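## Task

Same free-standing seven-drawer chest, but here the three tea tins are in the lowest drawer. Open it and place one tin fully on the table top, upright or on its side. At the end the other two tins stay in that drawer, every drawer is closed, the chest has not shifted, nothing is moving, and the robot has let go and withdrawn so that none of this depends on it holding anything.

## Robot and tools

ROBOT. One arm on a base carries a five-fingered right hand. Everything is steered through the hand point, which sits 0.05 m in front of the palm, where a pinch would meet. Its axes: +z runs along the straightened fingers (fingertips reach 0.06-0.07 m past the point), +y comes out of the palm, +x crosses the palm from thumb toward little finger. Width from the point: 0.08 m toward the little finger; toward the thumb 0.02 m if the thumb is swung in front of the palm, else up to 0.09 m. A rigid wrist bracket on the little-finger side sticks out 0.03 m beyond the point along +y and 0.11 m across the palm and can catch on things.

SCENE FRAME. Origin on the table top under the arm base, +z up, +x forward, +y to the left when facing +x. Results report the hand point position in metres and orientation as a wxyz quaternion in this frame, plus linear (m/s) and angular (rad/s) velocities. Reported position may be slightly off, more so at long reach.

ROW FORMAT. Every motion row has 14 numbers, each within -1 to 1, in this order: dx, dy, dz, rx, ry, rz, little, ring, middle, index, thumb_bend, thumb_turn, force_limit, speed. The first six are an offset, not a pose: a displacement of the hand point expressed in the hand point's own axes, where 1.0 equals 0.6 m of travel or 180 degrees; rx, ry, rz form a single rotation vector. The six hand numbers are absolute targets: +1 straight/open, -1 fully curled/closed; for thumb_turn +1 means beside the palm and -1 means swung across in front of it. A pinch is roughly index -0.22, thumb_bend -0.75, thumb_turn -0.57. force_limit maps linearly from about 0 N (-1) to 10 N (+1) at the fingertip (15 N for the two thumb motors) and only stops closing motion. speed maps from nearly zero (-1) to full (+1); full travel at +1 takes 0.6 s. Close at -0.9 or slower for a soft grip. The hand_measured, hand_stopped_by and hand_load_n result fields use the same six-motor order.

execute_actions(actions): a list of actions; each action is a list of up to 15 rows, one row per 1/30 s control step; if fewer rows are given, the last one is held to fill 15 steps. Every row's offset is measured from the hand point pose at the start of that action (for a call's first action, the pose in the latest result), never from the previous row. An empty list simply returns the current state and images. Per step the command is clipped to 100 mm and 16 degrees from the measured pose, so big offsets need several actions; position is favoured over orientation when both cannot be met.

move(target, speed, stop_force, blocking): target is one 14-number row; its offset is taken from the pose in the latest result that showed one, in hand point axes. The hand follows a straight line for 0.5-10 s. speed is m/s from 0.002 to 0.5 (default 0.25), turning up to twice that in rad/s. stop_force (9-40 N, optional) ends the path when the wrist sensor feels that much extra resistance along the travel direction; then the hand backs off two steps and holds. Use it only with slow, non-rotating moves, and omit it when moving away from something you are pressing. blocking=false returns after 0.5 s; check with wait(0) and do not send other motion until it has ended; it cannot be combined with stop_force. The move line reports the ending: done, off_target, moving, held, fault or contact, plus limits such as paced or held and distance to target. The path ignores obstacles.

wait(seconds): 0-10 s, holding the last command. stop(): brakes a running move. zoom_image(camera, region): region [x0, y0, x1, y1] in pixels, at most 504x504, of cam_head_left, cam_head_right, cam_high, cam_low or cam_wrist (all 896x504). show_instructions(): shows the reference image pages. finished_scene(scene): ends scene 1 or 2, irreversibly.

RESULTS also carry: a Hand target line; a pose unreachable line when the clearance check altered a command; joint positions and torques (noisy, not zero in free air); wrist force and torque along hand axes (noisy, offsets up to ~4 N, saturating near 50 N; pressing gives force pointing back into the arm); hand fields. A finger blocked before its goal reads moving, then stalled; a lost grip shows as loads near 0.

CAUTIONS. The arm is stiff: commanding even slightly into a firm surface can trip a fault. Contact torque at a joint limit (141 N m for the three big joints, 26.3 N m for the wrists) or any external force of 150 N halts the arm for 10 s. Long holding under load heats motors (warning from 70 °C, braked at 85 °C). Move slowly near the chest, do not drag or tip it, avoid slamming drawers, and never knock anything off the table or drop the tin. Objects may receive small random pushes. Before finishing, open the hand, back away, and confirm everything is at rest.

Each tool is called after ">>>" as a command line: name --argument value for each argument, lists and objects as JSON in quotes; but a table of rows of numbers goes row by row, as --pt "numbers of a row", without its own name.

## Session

>>> execute_actions --actions '[]'

Scene clock: 0.00 s.
end_effector_position=(+0.6698, +0.2624, +0.3981) hand_measured=(+1.000, +1.000, +1.000, +1.000, +1.000, +1.000) hand_load_n=(+0.0, +0.0, +0.0, +0.0, +0.0, +0.0) hand_stopped_by=(target, target, target, target, target, target) hand_force_limit=0.00 hand_speed=-0.80 end_effector_quat_wxyz=(-0.050, +0.742, +0.669, +0.001) end_effector_velocity=(-0.000, +0.000, -0.000) end_effector_angular_velocity=(-0.000, +0.001, +0.000)
Joint positions: [ 0.474 -1.099  0.859  1.402  1.956  0.588]
Joint velocities: [ 0.     0.     0.001  0.    -0.     0.   ]
Joint torques (N m, as the arm reports them, + toward a larger angle): no reading
Wrist force (N, on the end effector, along its own x y z axes, offset not removed): no reading
Wrist torque (N m, same axes, about the end effector's origin, offset not removed): no reading
Hand target: +0.670, +0.262, +0.398; -0.050, +0.742, +0.669, +0.001
camera_calibration (this result's frames):
cam_wrist: T_world_to_cam=[[0.964434, -0.241622, -0.107169, -0.533721], [-0.153173, -0.841315, 0.518389, 0.115934], [-0.215417, -0.483537, -0.848403, 0.739939], [0, 0, 0, 1]] pos_world=[0.691892, 0.326366, 0.510469]

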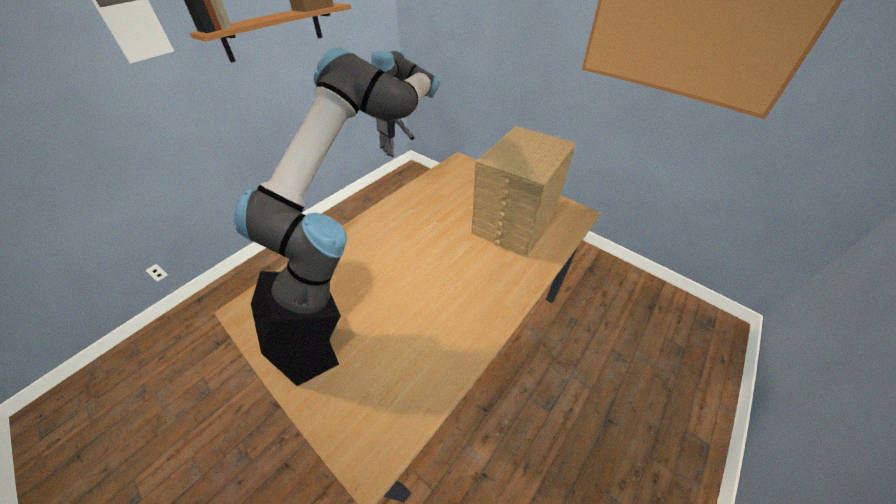

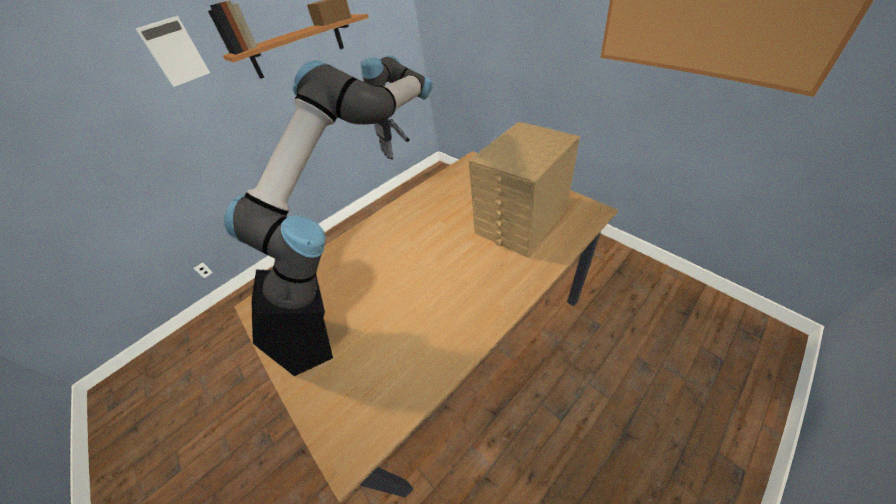

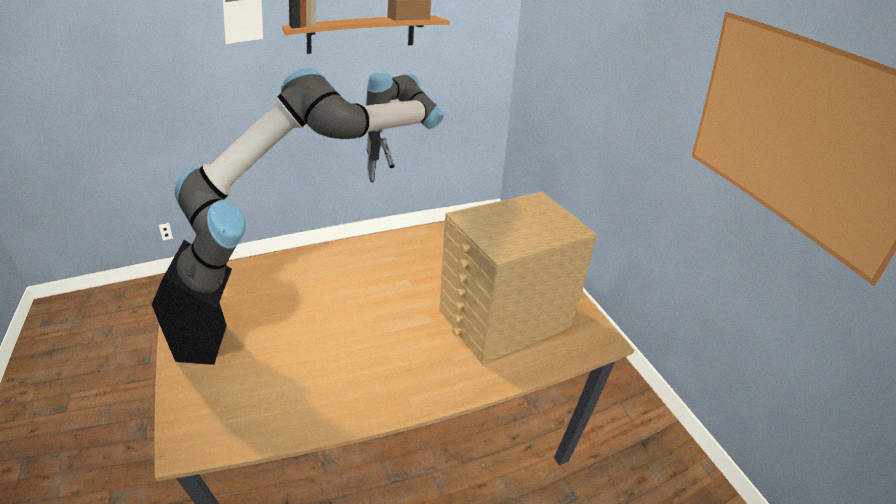

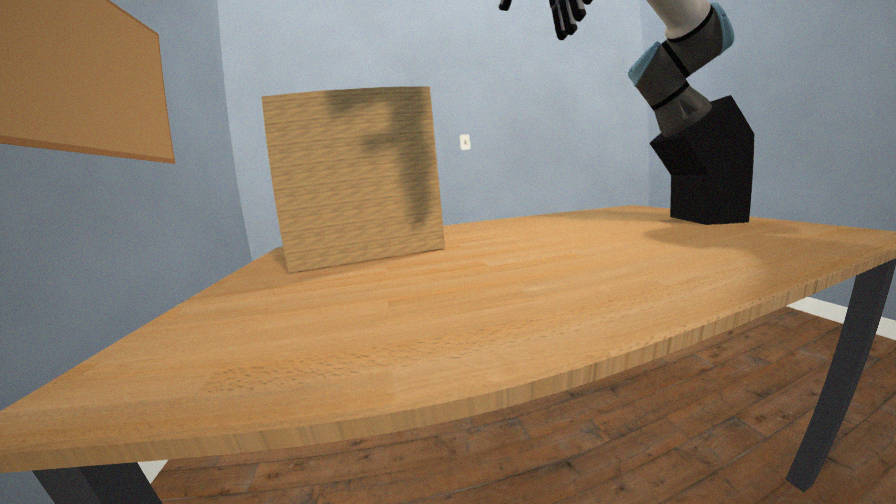

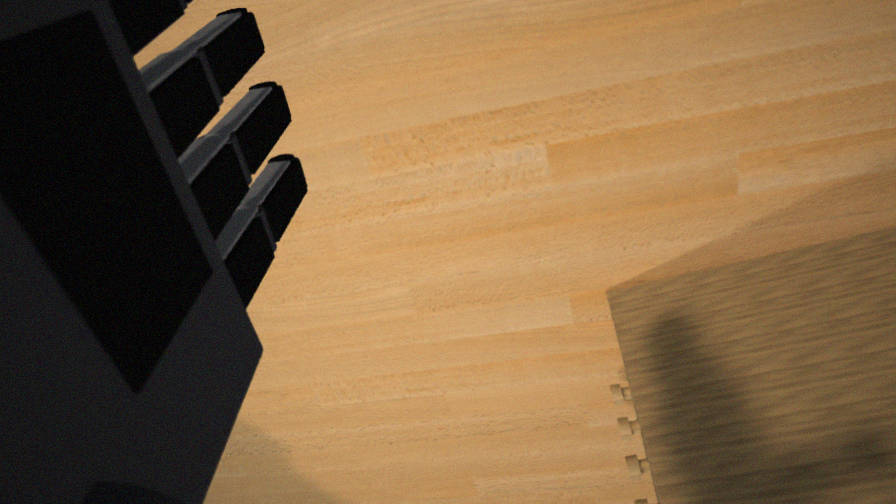

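>>> zoom_image --camera "cam_high" --region '[420,180,620,380]'

>>> zoom_image --camera "cam_head_right" --region '[450,110,600,270]'

>>> zoom_image --camera "cam_head_left" --region '[450,110,600,270]'

Region (420, 180, 620, 380) of cam_high's 896x504 image, scaled by 2.520, with more detail than that image has.

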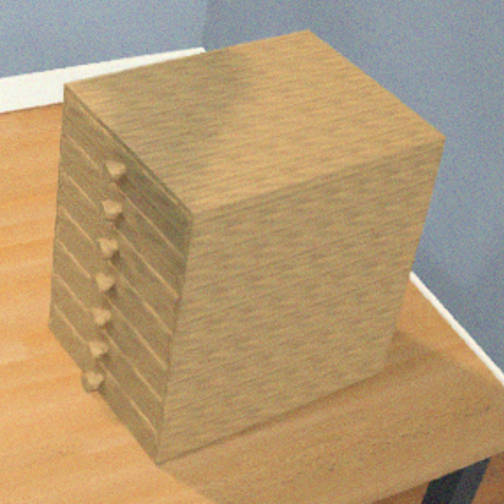

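Region (450, 110, 600, 270) of cam_head_right's 896x504 image, scaled by 3.150, with more detail than that image has; it fills the left 472 columns of this view, and the rest is white.

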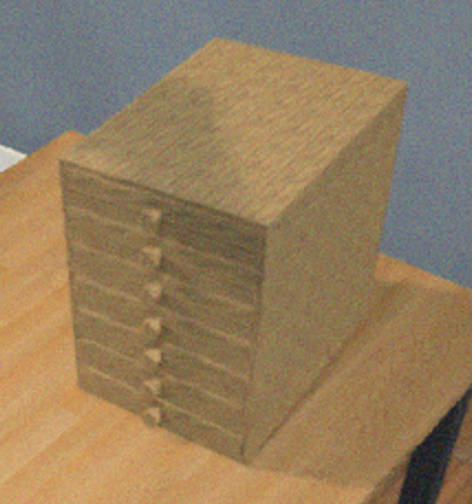

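Region (450, 110, 600, 270) of cam_head_left's 896x504 image, scaled by 3.150, with more detail than that image has; it fills the left 472 columns of this view, and the rest is white.

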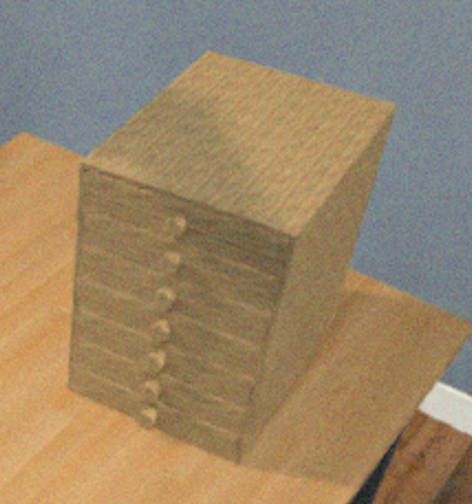

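>>> move --target '[-0.78,-0.068,0.413,-0.062,0.413,0.081,1,1,1,0.25,-0.05,-0.74,0.2,0]' --speed 0.25

Scene clock: 20.37 s.
end_effector_position=(+0.5628, -0.1803, +0.1229) hand_measured=(+1.000, +1.000, +1.000, +0.250, -0.050, -0.740) hand_load_n=(+0.0, +0.0, +0.0, +0.0, +0.0, +0.0) hand_stopped_by=(target, target, target, target, target, target) hand_force_limit=0.20 hand_speed=0.00 end_effector_quat_wxyz=(-0.373, +0.666, +0.407, +0.501) end_effector_velocity=(-0.000, -0.000, -0.001) end_effector_angular_velocity=(+0.015, -0.008, +0.004)
Joint positions: [-1.142 -0.794  1.744  1.93   0.547 -1.899]
Joint velocities: [ 0.002  0.011 -0.006  0.021  0.009 -0.024]
Joint torques (N m, as the arm reports them, + toward a larger angle): [  3.36 -31.85  -9.02   1.22   3.55  -1.71]
Wrist force (N, on the end effector, along its own x y z axes, offset not removed): [-2.0 0.7 0.1]
Wrist torque (N m, same axes, about the end effector's origin, offset not removed): [0.18 0.27 -0.04]
Hand target: +0.563, -0.180, +0.123; -0.373, +0.666, +0.407, +0.502
Off the commanded pose: 0.001 m, 0 deg.
move: done
camera_calibration (this result's frames):
cam_wrist: T_world_to_cam=[[0.891052, -0.389083, -0.233753, -0.536663], [-0.439585, -0.611398, -0.657995, 0.217042], [0.113098, 0.689062, -0.715822, 0.27954], [0, 0, 0, 1]] pos_world=[0.541988, -0.268728, 0.217467]

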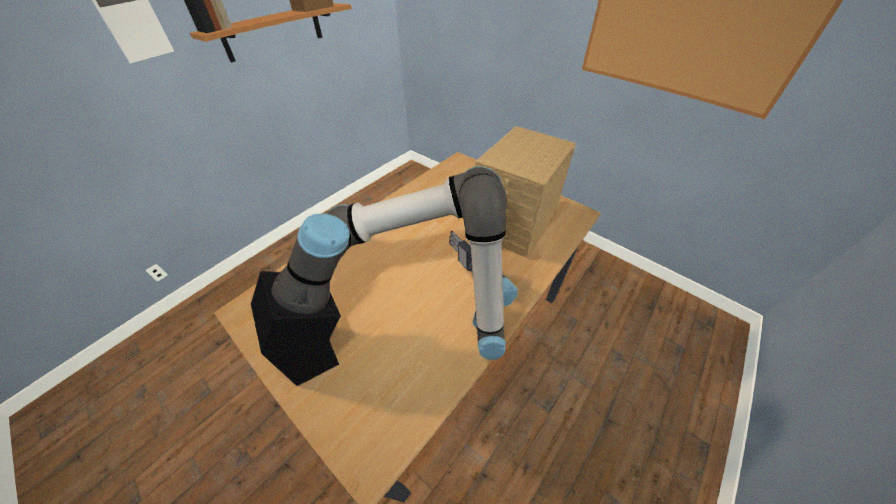

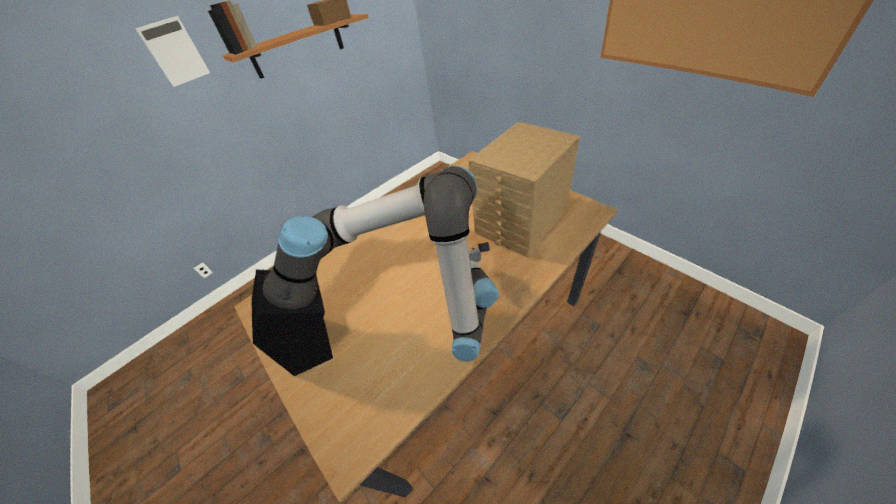

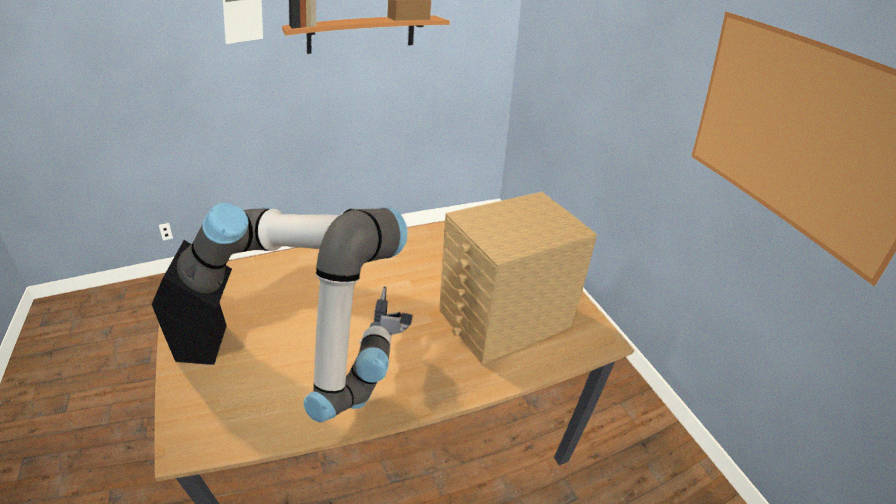

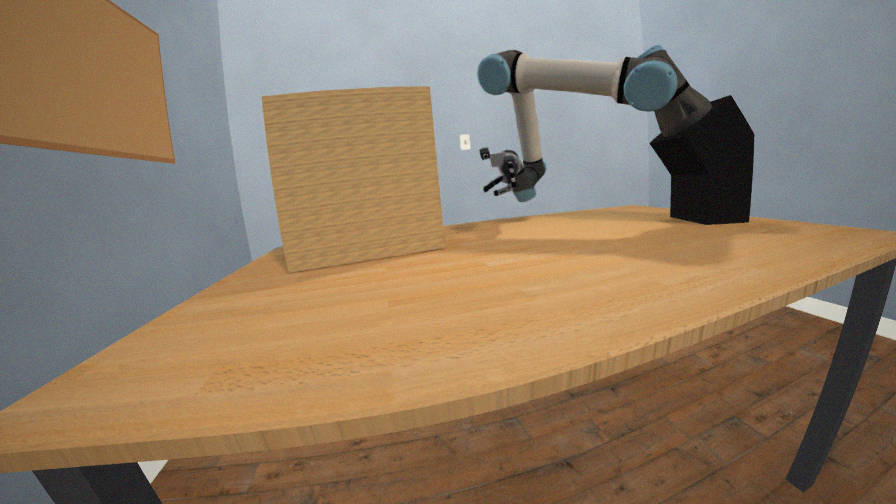

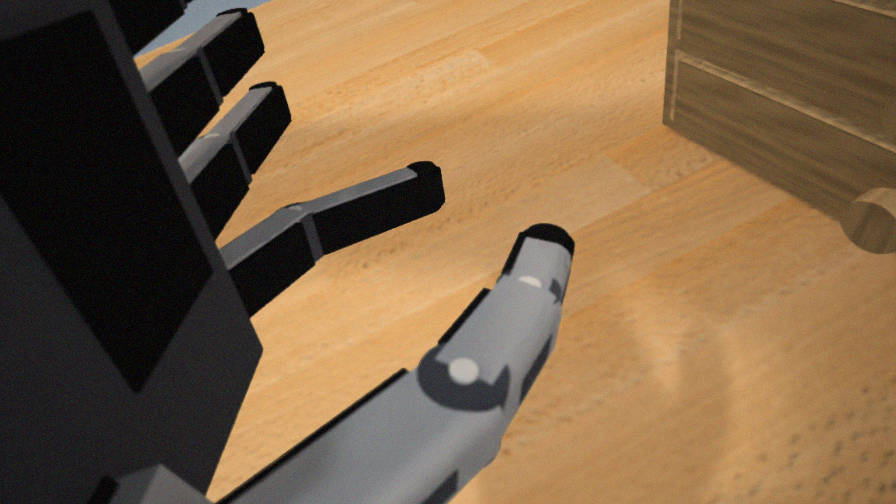

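>>> move --target '[0.225,-0.052,0.028,0.062,-0.413,-0.081,-1,-1,-1,0.2,0.3,-0.85,0.2,0]' --speed 0.4

Scene clock: 36.07 s.
end_effector_position=(+0.5634, -0.1298, +0.2535) hand_measured=(-1.000, -1.000, -1.000, +0.200, +0.300, -0.850) hand_load_n=(+0.0, +0.0, +0.0, +0.0, +0.0, +0.0) hand_stopped_by=(target, target, target, target, target, target) hand_force_limit=0.20 hand_speed=0.00 end_effector_quat_wxyz=(-0.050, +0.742, +0.668, +0.001) end_effector_velocity=(-0.001, +0.001, -0.001) end_effector_angular_velocity=(-0.013, +0.010, +0.000)
Joint positions: [-0.696 -1.64   1.76   0.927  1.377 -0.448]
Joint velocities: [ 0.016  0.003 -0.003 -0.002  0.024  0.015]
Joint torques (N m, as the arm reports them, + toward a larger angle): [ 16.92 -29.54 -19.25   0.75   2.61   1.97]
Wrist force (N, on the end effector, along its own x y z axes, offset not removed): [-2.3 1.3 1.2]
Wrist torque (N m, same axes, about the end effector's origin, offset not removed): [0.26 0.33 -0.06]
Hand target: +0.563, -0.130, +0.253; -0.050, +0.742, +0.668, +0.000
Off the commanded pose: 0.001 m, 0 deg.
move: done
camera_calibration (this result's frames):
cam_wrist: T_world_to_cam=[[0.964357, -0.242458, -0.105973, -0.54169], [-0.154535, -0.841161, 0.518235, -0.154519], [-0.214791, -0.483387, -0.848647, 0.404417], [0, 0, 0, 1]] pos_world=[0.585369, -0.0658225, 0.36588]

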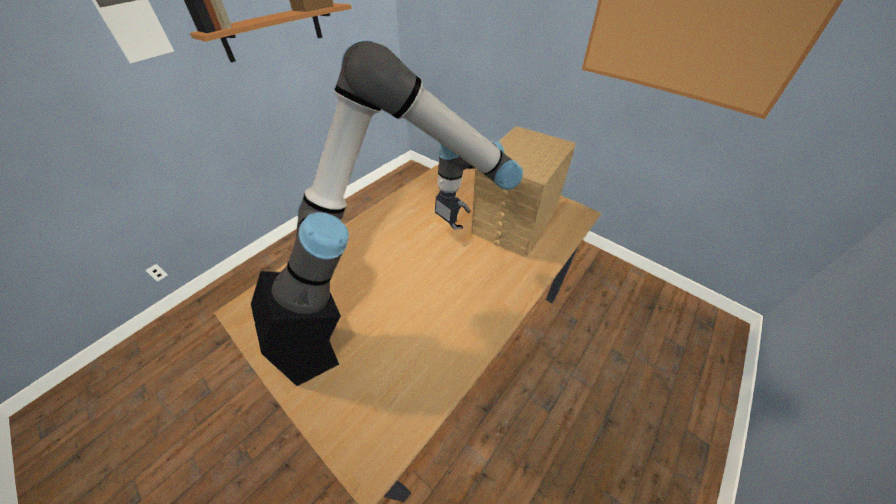

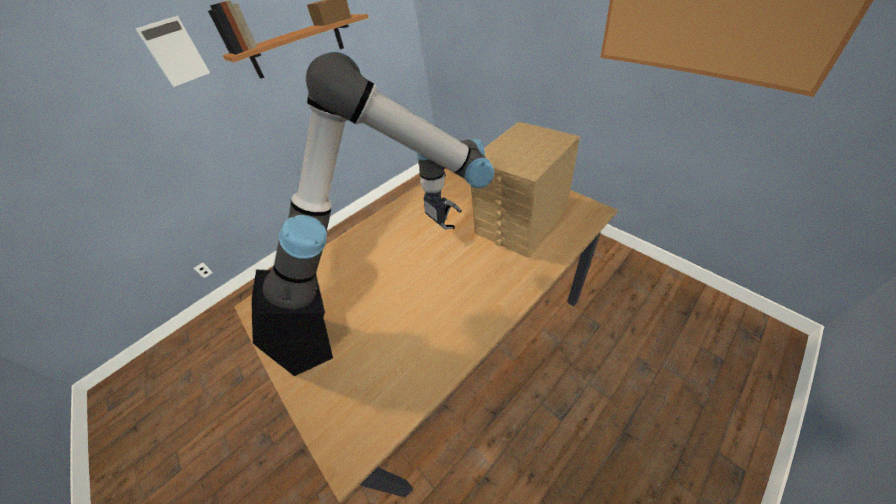

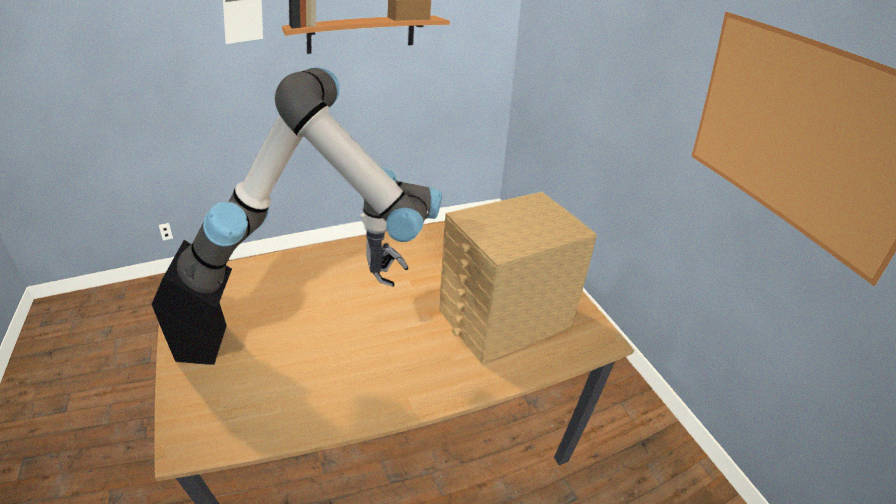

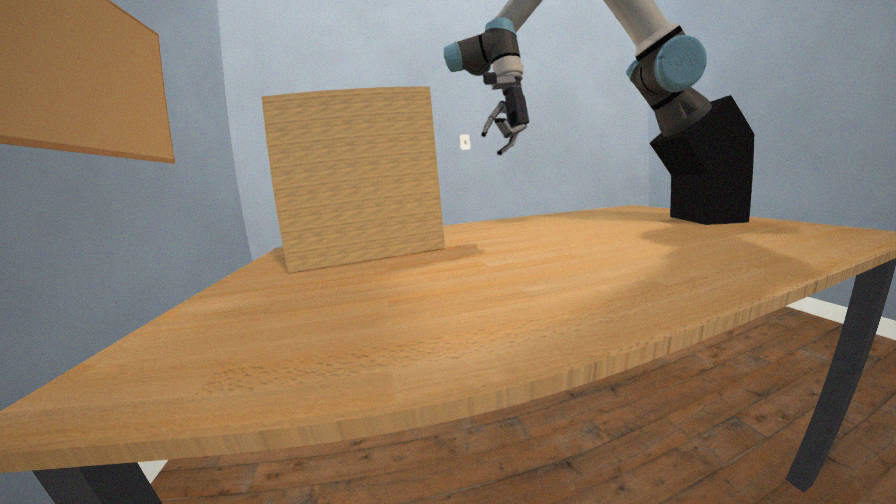

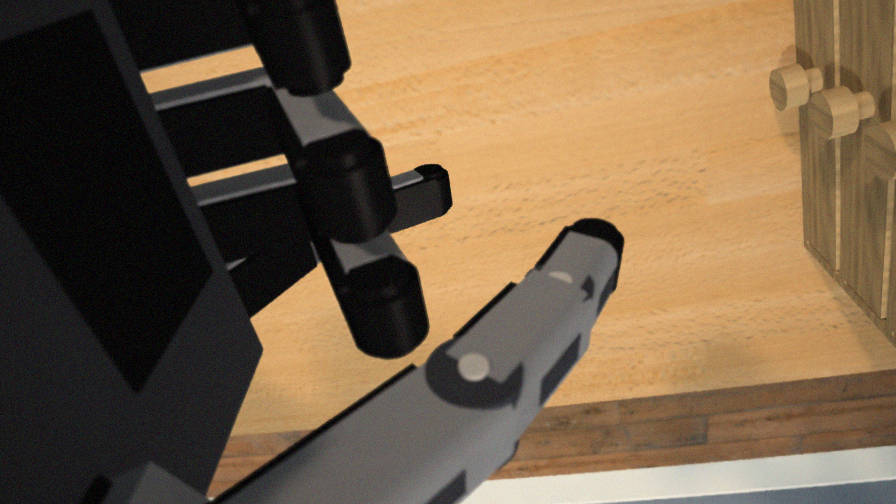

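>>> move --target '[-0.104,0.121,0.207,0.080,-0.324,-0.480,-1,-1,-1,0.2,0.3,-0.85,0.2,0]' --speed 0.35

Scene clock: 43.80 s.
end_effector_position=(+0.6203, -0.1899, +0.1202) hand_measured=(-1.000, -1.000, -1.000, +0.200, +0.300, -0.850) hand_load_n=(+0.0, +0.0, +0.0, +0.0, +0.0, +0.0) hand_stopped_by=(target, target, target, target, target, target) hand_force_limit=0.20 hand_speed=0.00 end_effector_quat_wxyz=(+0.183, +0.010, +0.912, -0.366) end_effector_velocity=(+0.000, -0.000, -0.001) end_effector_angular_velocity=(-0.004, -0.003, +0.012)
Joint positions: [-0.54  -1.459  1.92  -0.207  2.025 -2.097]
Joint velocities: [-0.004 -0.002  0.007 -0.016 -0.009 -0.013]
Joint torques (N m, as the arm reports them, + toward a larger angle): [ -4.56 -45.01   1.62  -0.52  -2.69  -1.72]
Wrist force (N, on the end effector, along its own x y z axes, offset not removed): [-1.4 2.2 0.2]
Wrist torque (N m, same axes, about the end effector's origin, offset not removed): [0.49 0.10 0.11]
Hand target: +0.620, -0.190, +0.120; +0.183, +0.009, +0.912, -0.367
Off the commanded pose: 0.000 m, 0 deg.
move: done
camera_calibration (this result's frames):
cam_wrist: T_world_to_cam=[[0.293655, 0.723715, -0.624502, 0.0365518], [0.558649, 0.400197, 0.726466, -0.358907], [0.775679, -0.562208, -0.286783, -0.422407], [0, 0, 0, 1]] pos_world=[0.517422, -0.1203, 0.162421]

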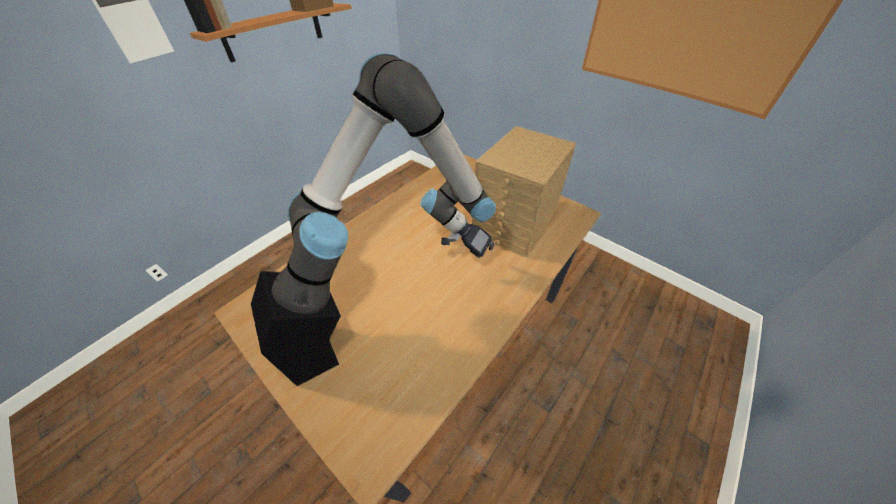

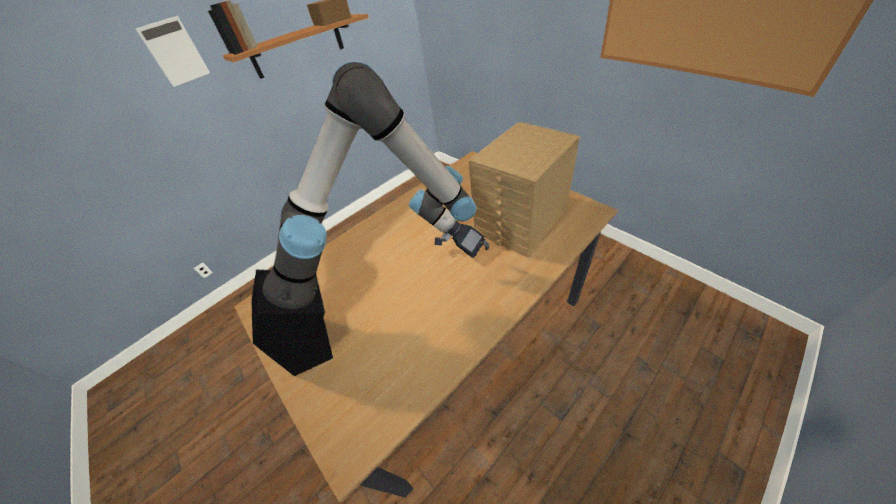

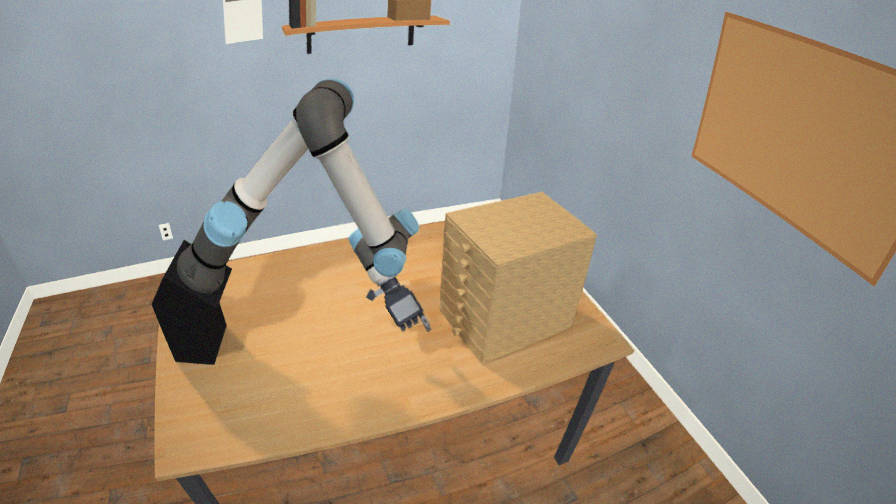

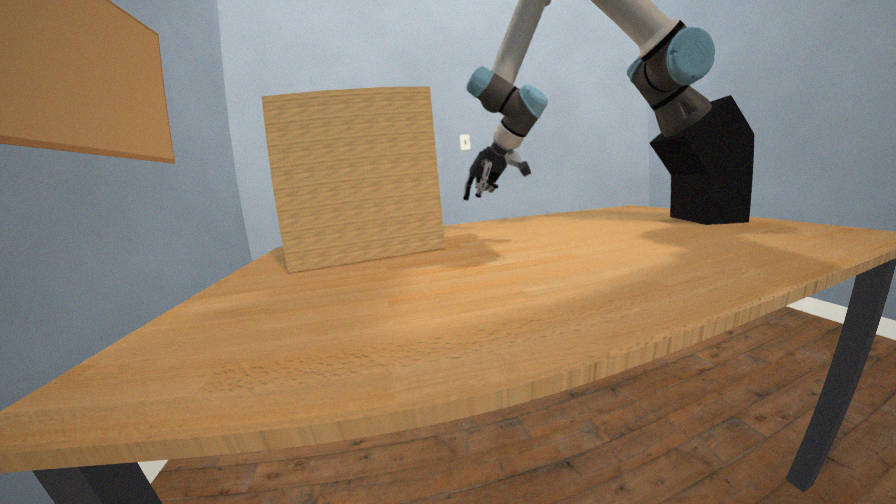

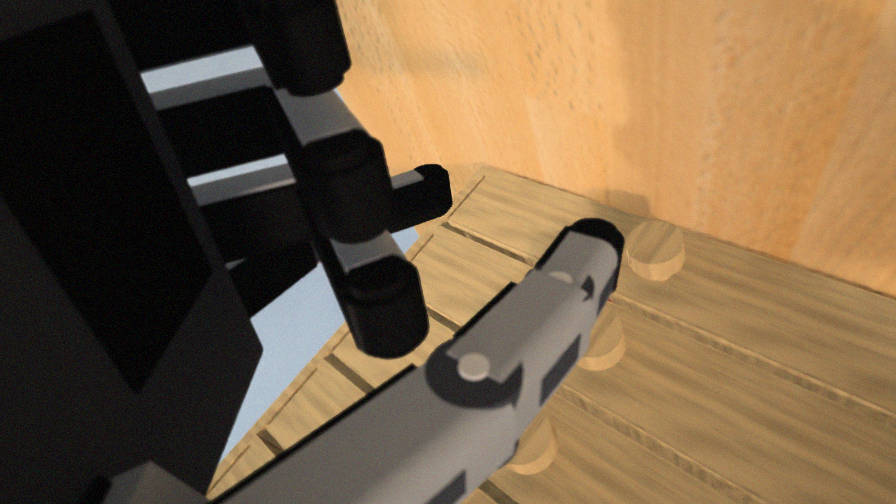

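>>> move --target '[-0.077,0.055,0.060,0,0,0,-1,-1,-1,0.2,0.3,-0.85,0.2,0]' --speed 0.1

Scene clock: 47.67 s.
end_effector_position=(+0.6799, -0.1846, +0.0903) hand_measured=(-1.000, -1.000, -1.000, +0.200, +0.300, -0.850) hand_load_n=(+0.0, +0.0, +0.0, +0.0, +0.0, +0.0) hand_stopped_by=(target, target, target, target, target, target) hand_force_limit=0.20 hand_speed=0.00 end_effector_quat_wxyz=(+0.183, +0.010, +0.912, -0.366) end_effector_velocity=(+0.002, -0.000, -0.001) end_effector_angular_velocity=(+0.000, +0.001, -0.001)
Joint positions: [-0.47  -1.313  1.718 -0.142  2.093 -2.077]
Joint velocities: [ 0.002  0.005 -0.009  0.004  0.002  0.001]
Joint torques (N m, as the arm reports them, + toward a larger angle): [ 16.38 -36.05 -16.86   2.3    3.48   1.67]
Wrist force (N, on the end effector, along its own x y z axes, offset not removed): [-0.9 0.5 1.8]
Wrist torque (N m, same axes, about the end effector's origin, offset not removed): [0.07 0.13 0.08]
Hand target: +0.680, -0.185, +0.090; +0.183, +0.010, +0.912, -0.366
Off the commanded pose: 0.000 m, 0 deg.
move: done
camera_calibration (this result's frames):
cam_wrist: T_world_to_cam=[[0.293631, 0.72374, -0.624484, -0.00345328], [0.558554, 0.400258, 0.726506, -0.372455], [0.775757, -0.562133, -0.28672, -0.47434], [0, 0, 0, 1]] pos_world=[0.577022, -0.115065, 0.132432]

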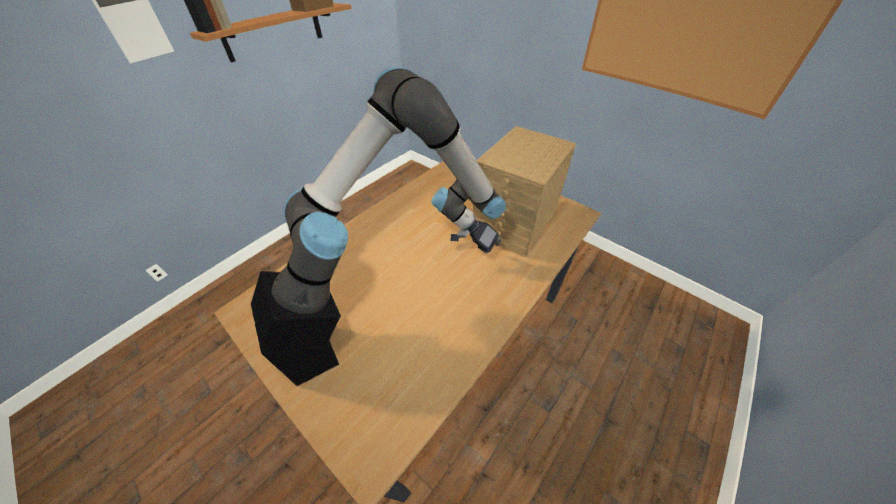

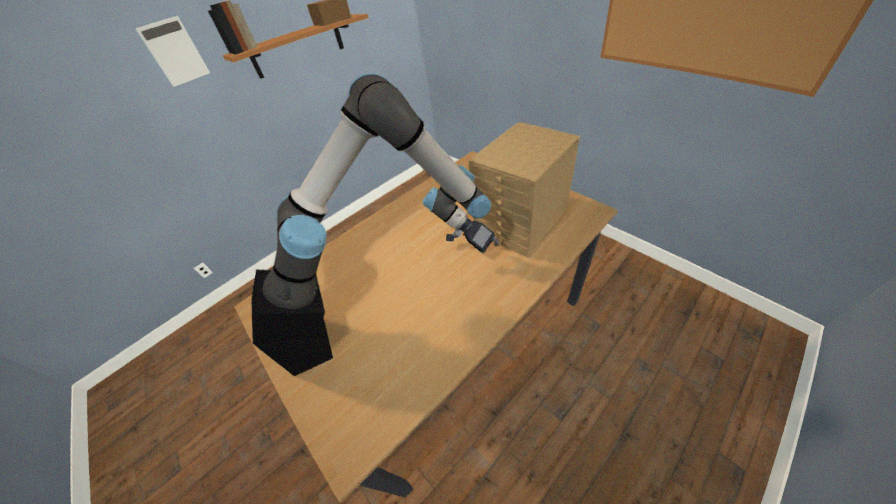

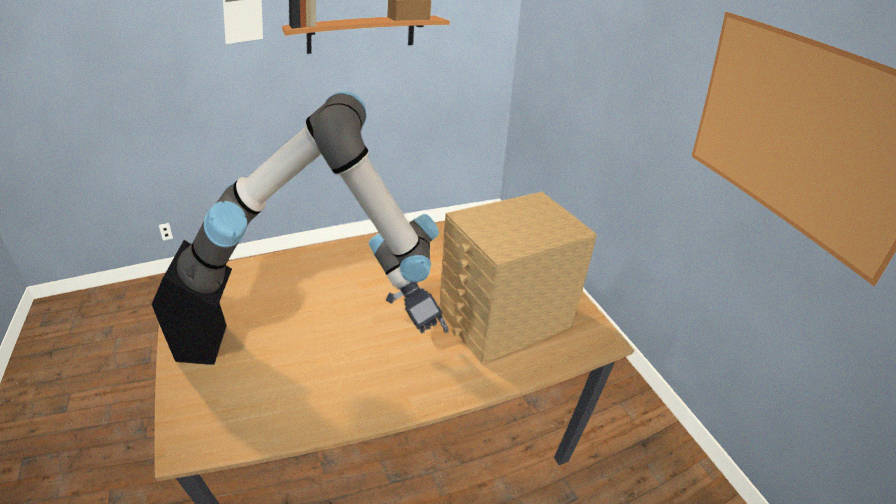

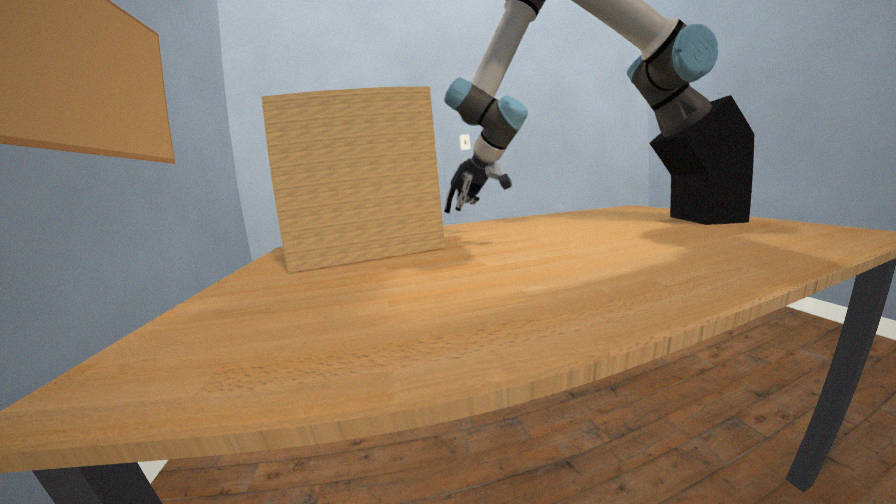

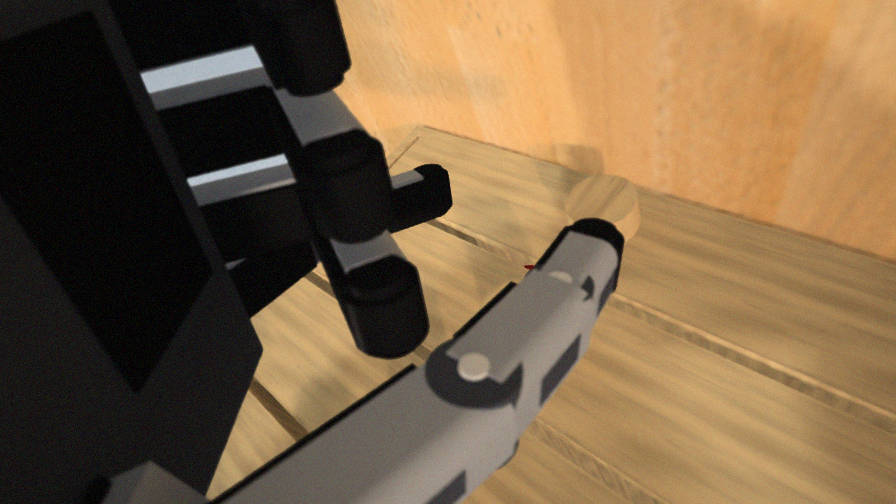

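>>> move --target '[0.008,0.043,0.053,0,0,0,-1,-1,-1,0.2,0.3,-0.85,0.2,0]' --speed 0.05

>>> zoom_image --camera "cam_low" --region '[420,150,530,260]'

Scene clock: 52.37 s.
end_effector_position=(+0.6896, -0.1877, +0.0506) hand_measured=(-1.000, -1.000, -1.000, +0.200, +0.300, -0.850) hand_load_n=(+0.0, +0.0, +0.0, +0.0, +0.0, +0.0) hand_stopped_by=(target, target, target, target, target, target) hand_force_limit=0.20 hand_speed=0.00 end_effector_quat_wxyz=(+0.183, +0.010, +0.912, -0.366) end_effector_velocity=(+0.001, -0.000, -0.003) end_effector_angular_velocity=(-0.000, -0.001, -0.000)
Joint positions: [-0.467 -1.218  1.661 -0.18   2.096 -2.076]
Joint velocities: [ 0.     0.006 -0.004 -0.003  0.     0.   ]
Joint torques (N m, as the arm reports them, + toward a larger angle): [ 18.64 -37.64 -16.09  -0.14   3.48   1.66]
Wrist force (N, on the end effector, along its own x y z axes, offset not removed): [-2.9 1.5 1.2]
Wrist torque (N m, same axes, about the end effector's origin, offset not removed): [0.21 0.39 -0.05]
Hand target: +0.690, -0.188, +0.050; +0.183, +0.010, +0.912, -0.366
Off the commanded pose: 0.000 m, 0 deg.
move: done
camera_calibration (this result's frames):
cam_wrist: T_world_to_cam=[[0.293631, 0.723746, -0.624478, -0.0288659], [0.558544, 0.400259, 0.726513, -0.347859], [0.775764, -0.562125, -0.286715, -0.494978], [0, 0, 0, 1]] pos_world=[0.586757, -0.118114, 0.0927807]

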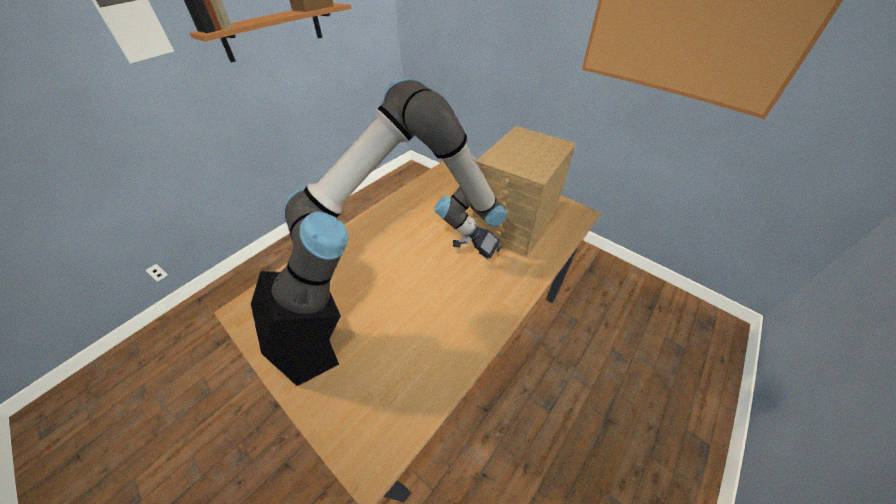

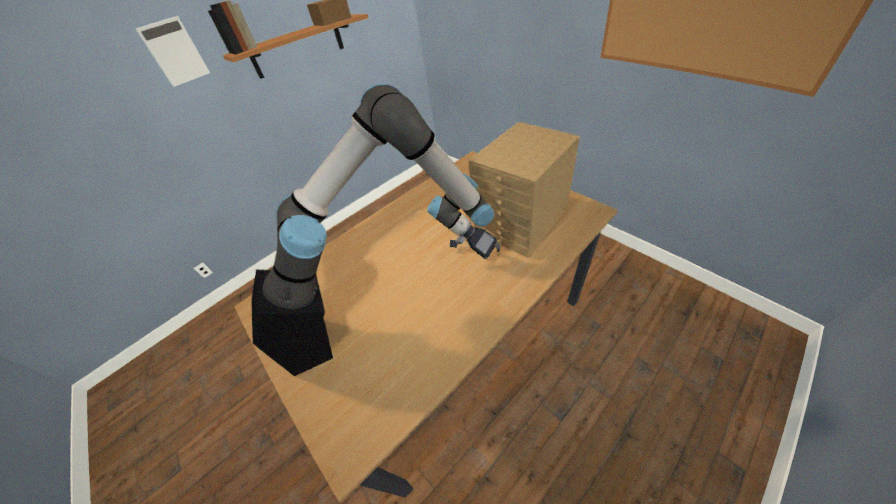

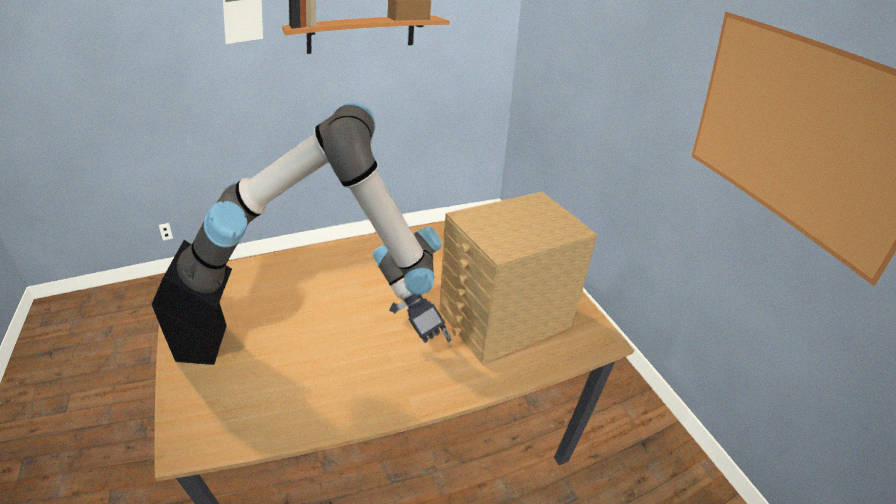

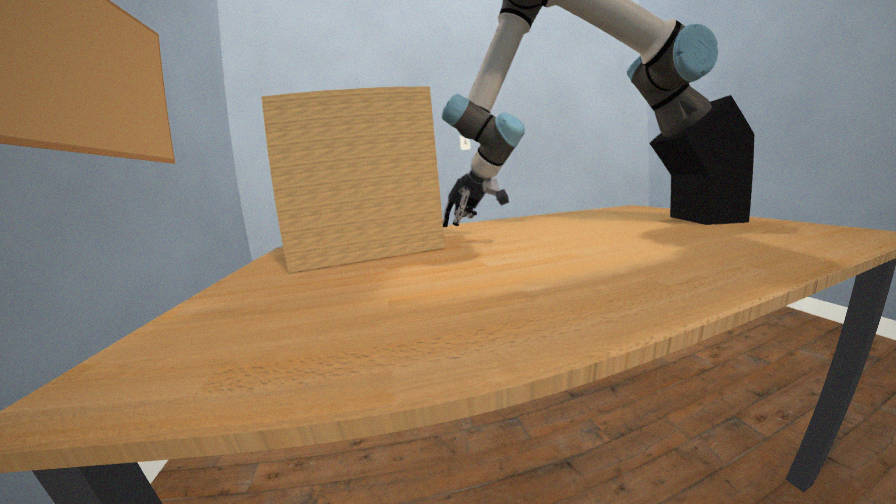

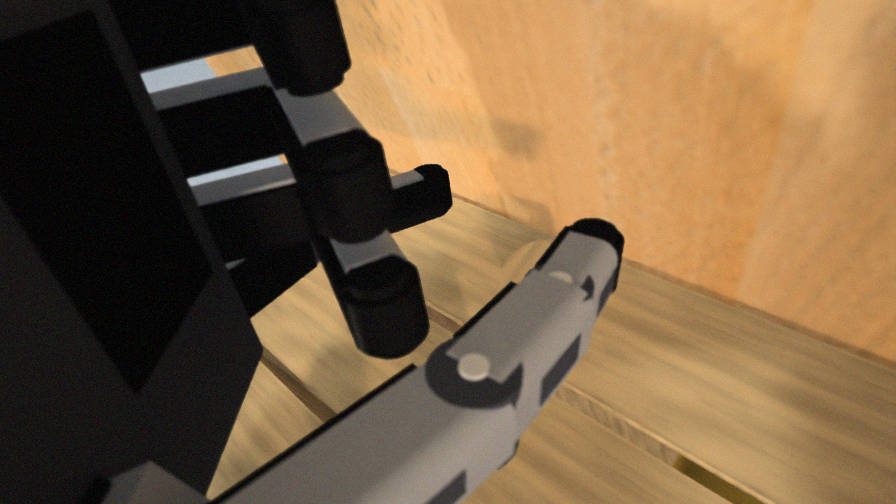

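Region (420, 150, 530, 260) of cam_low's 896x504 image, scaled by 4.582, with more detail than that image has.

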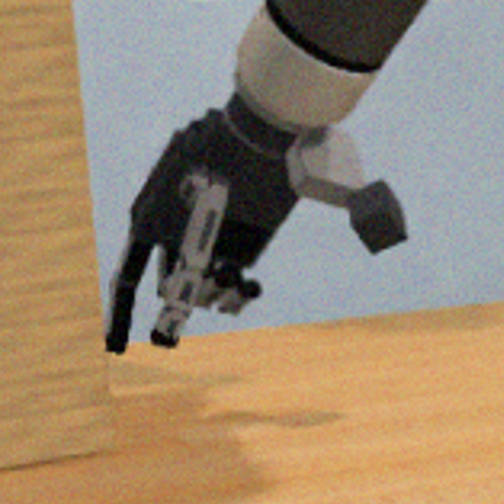

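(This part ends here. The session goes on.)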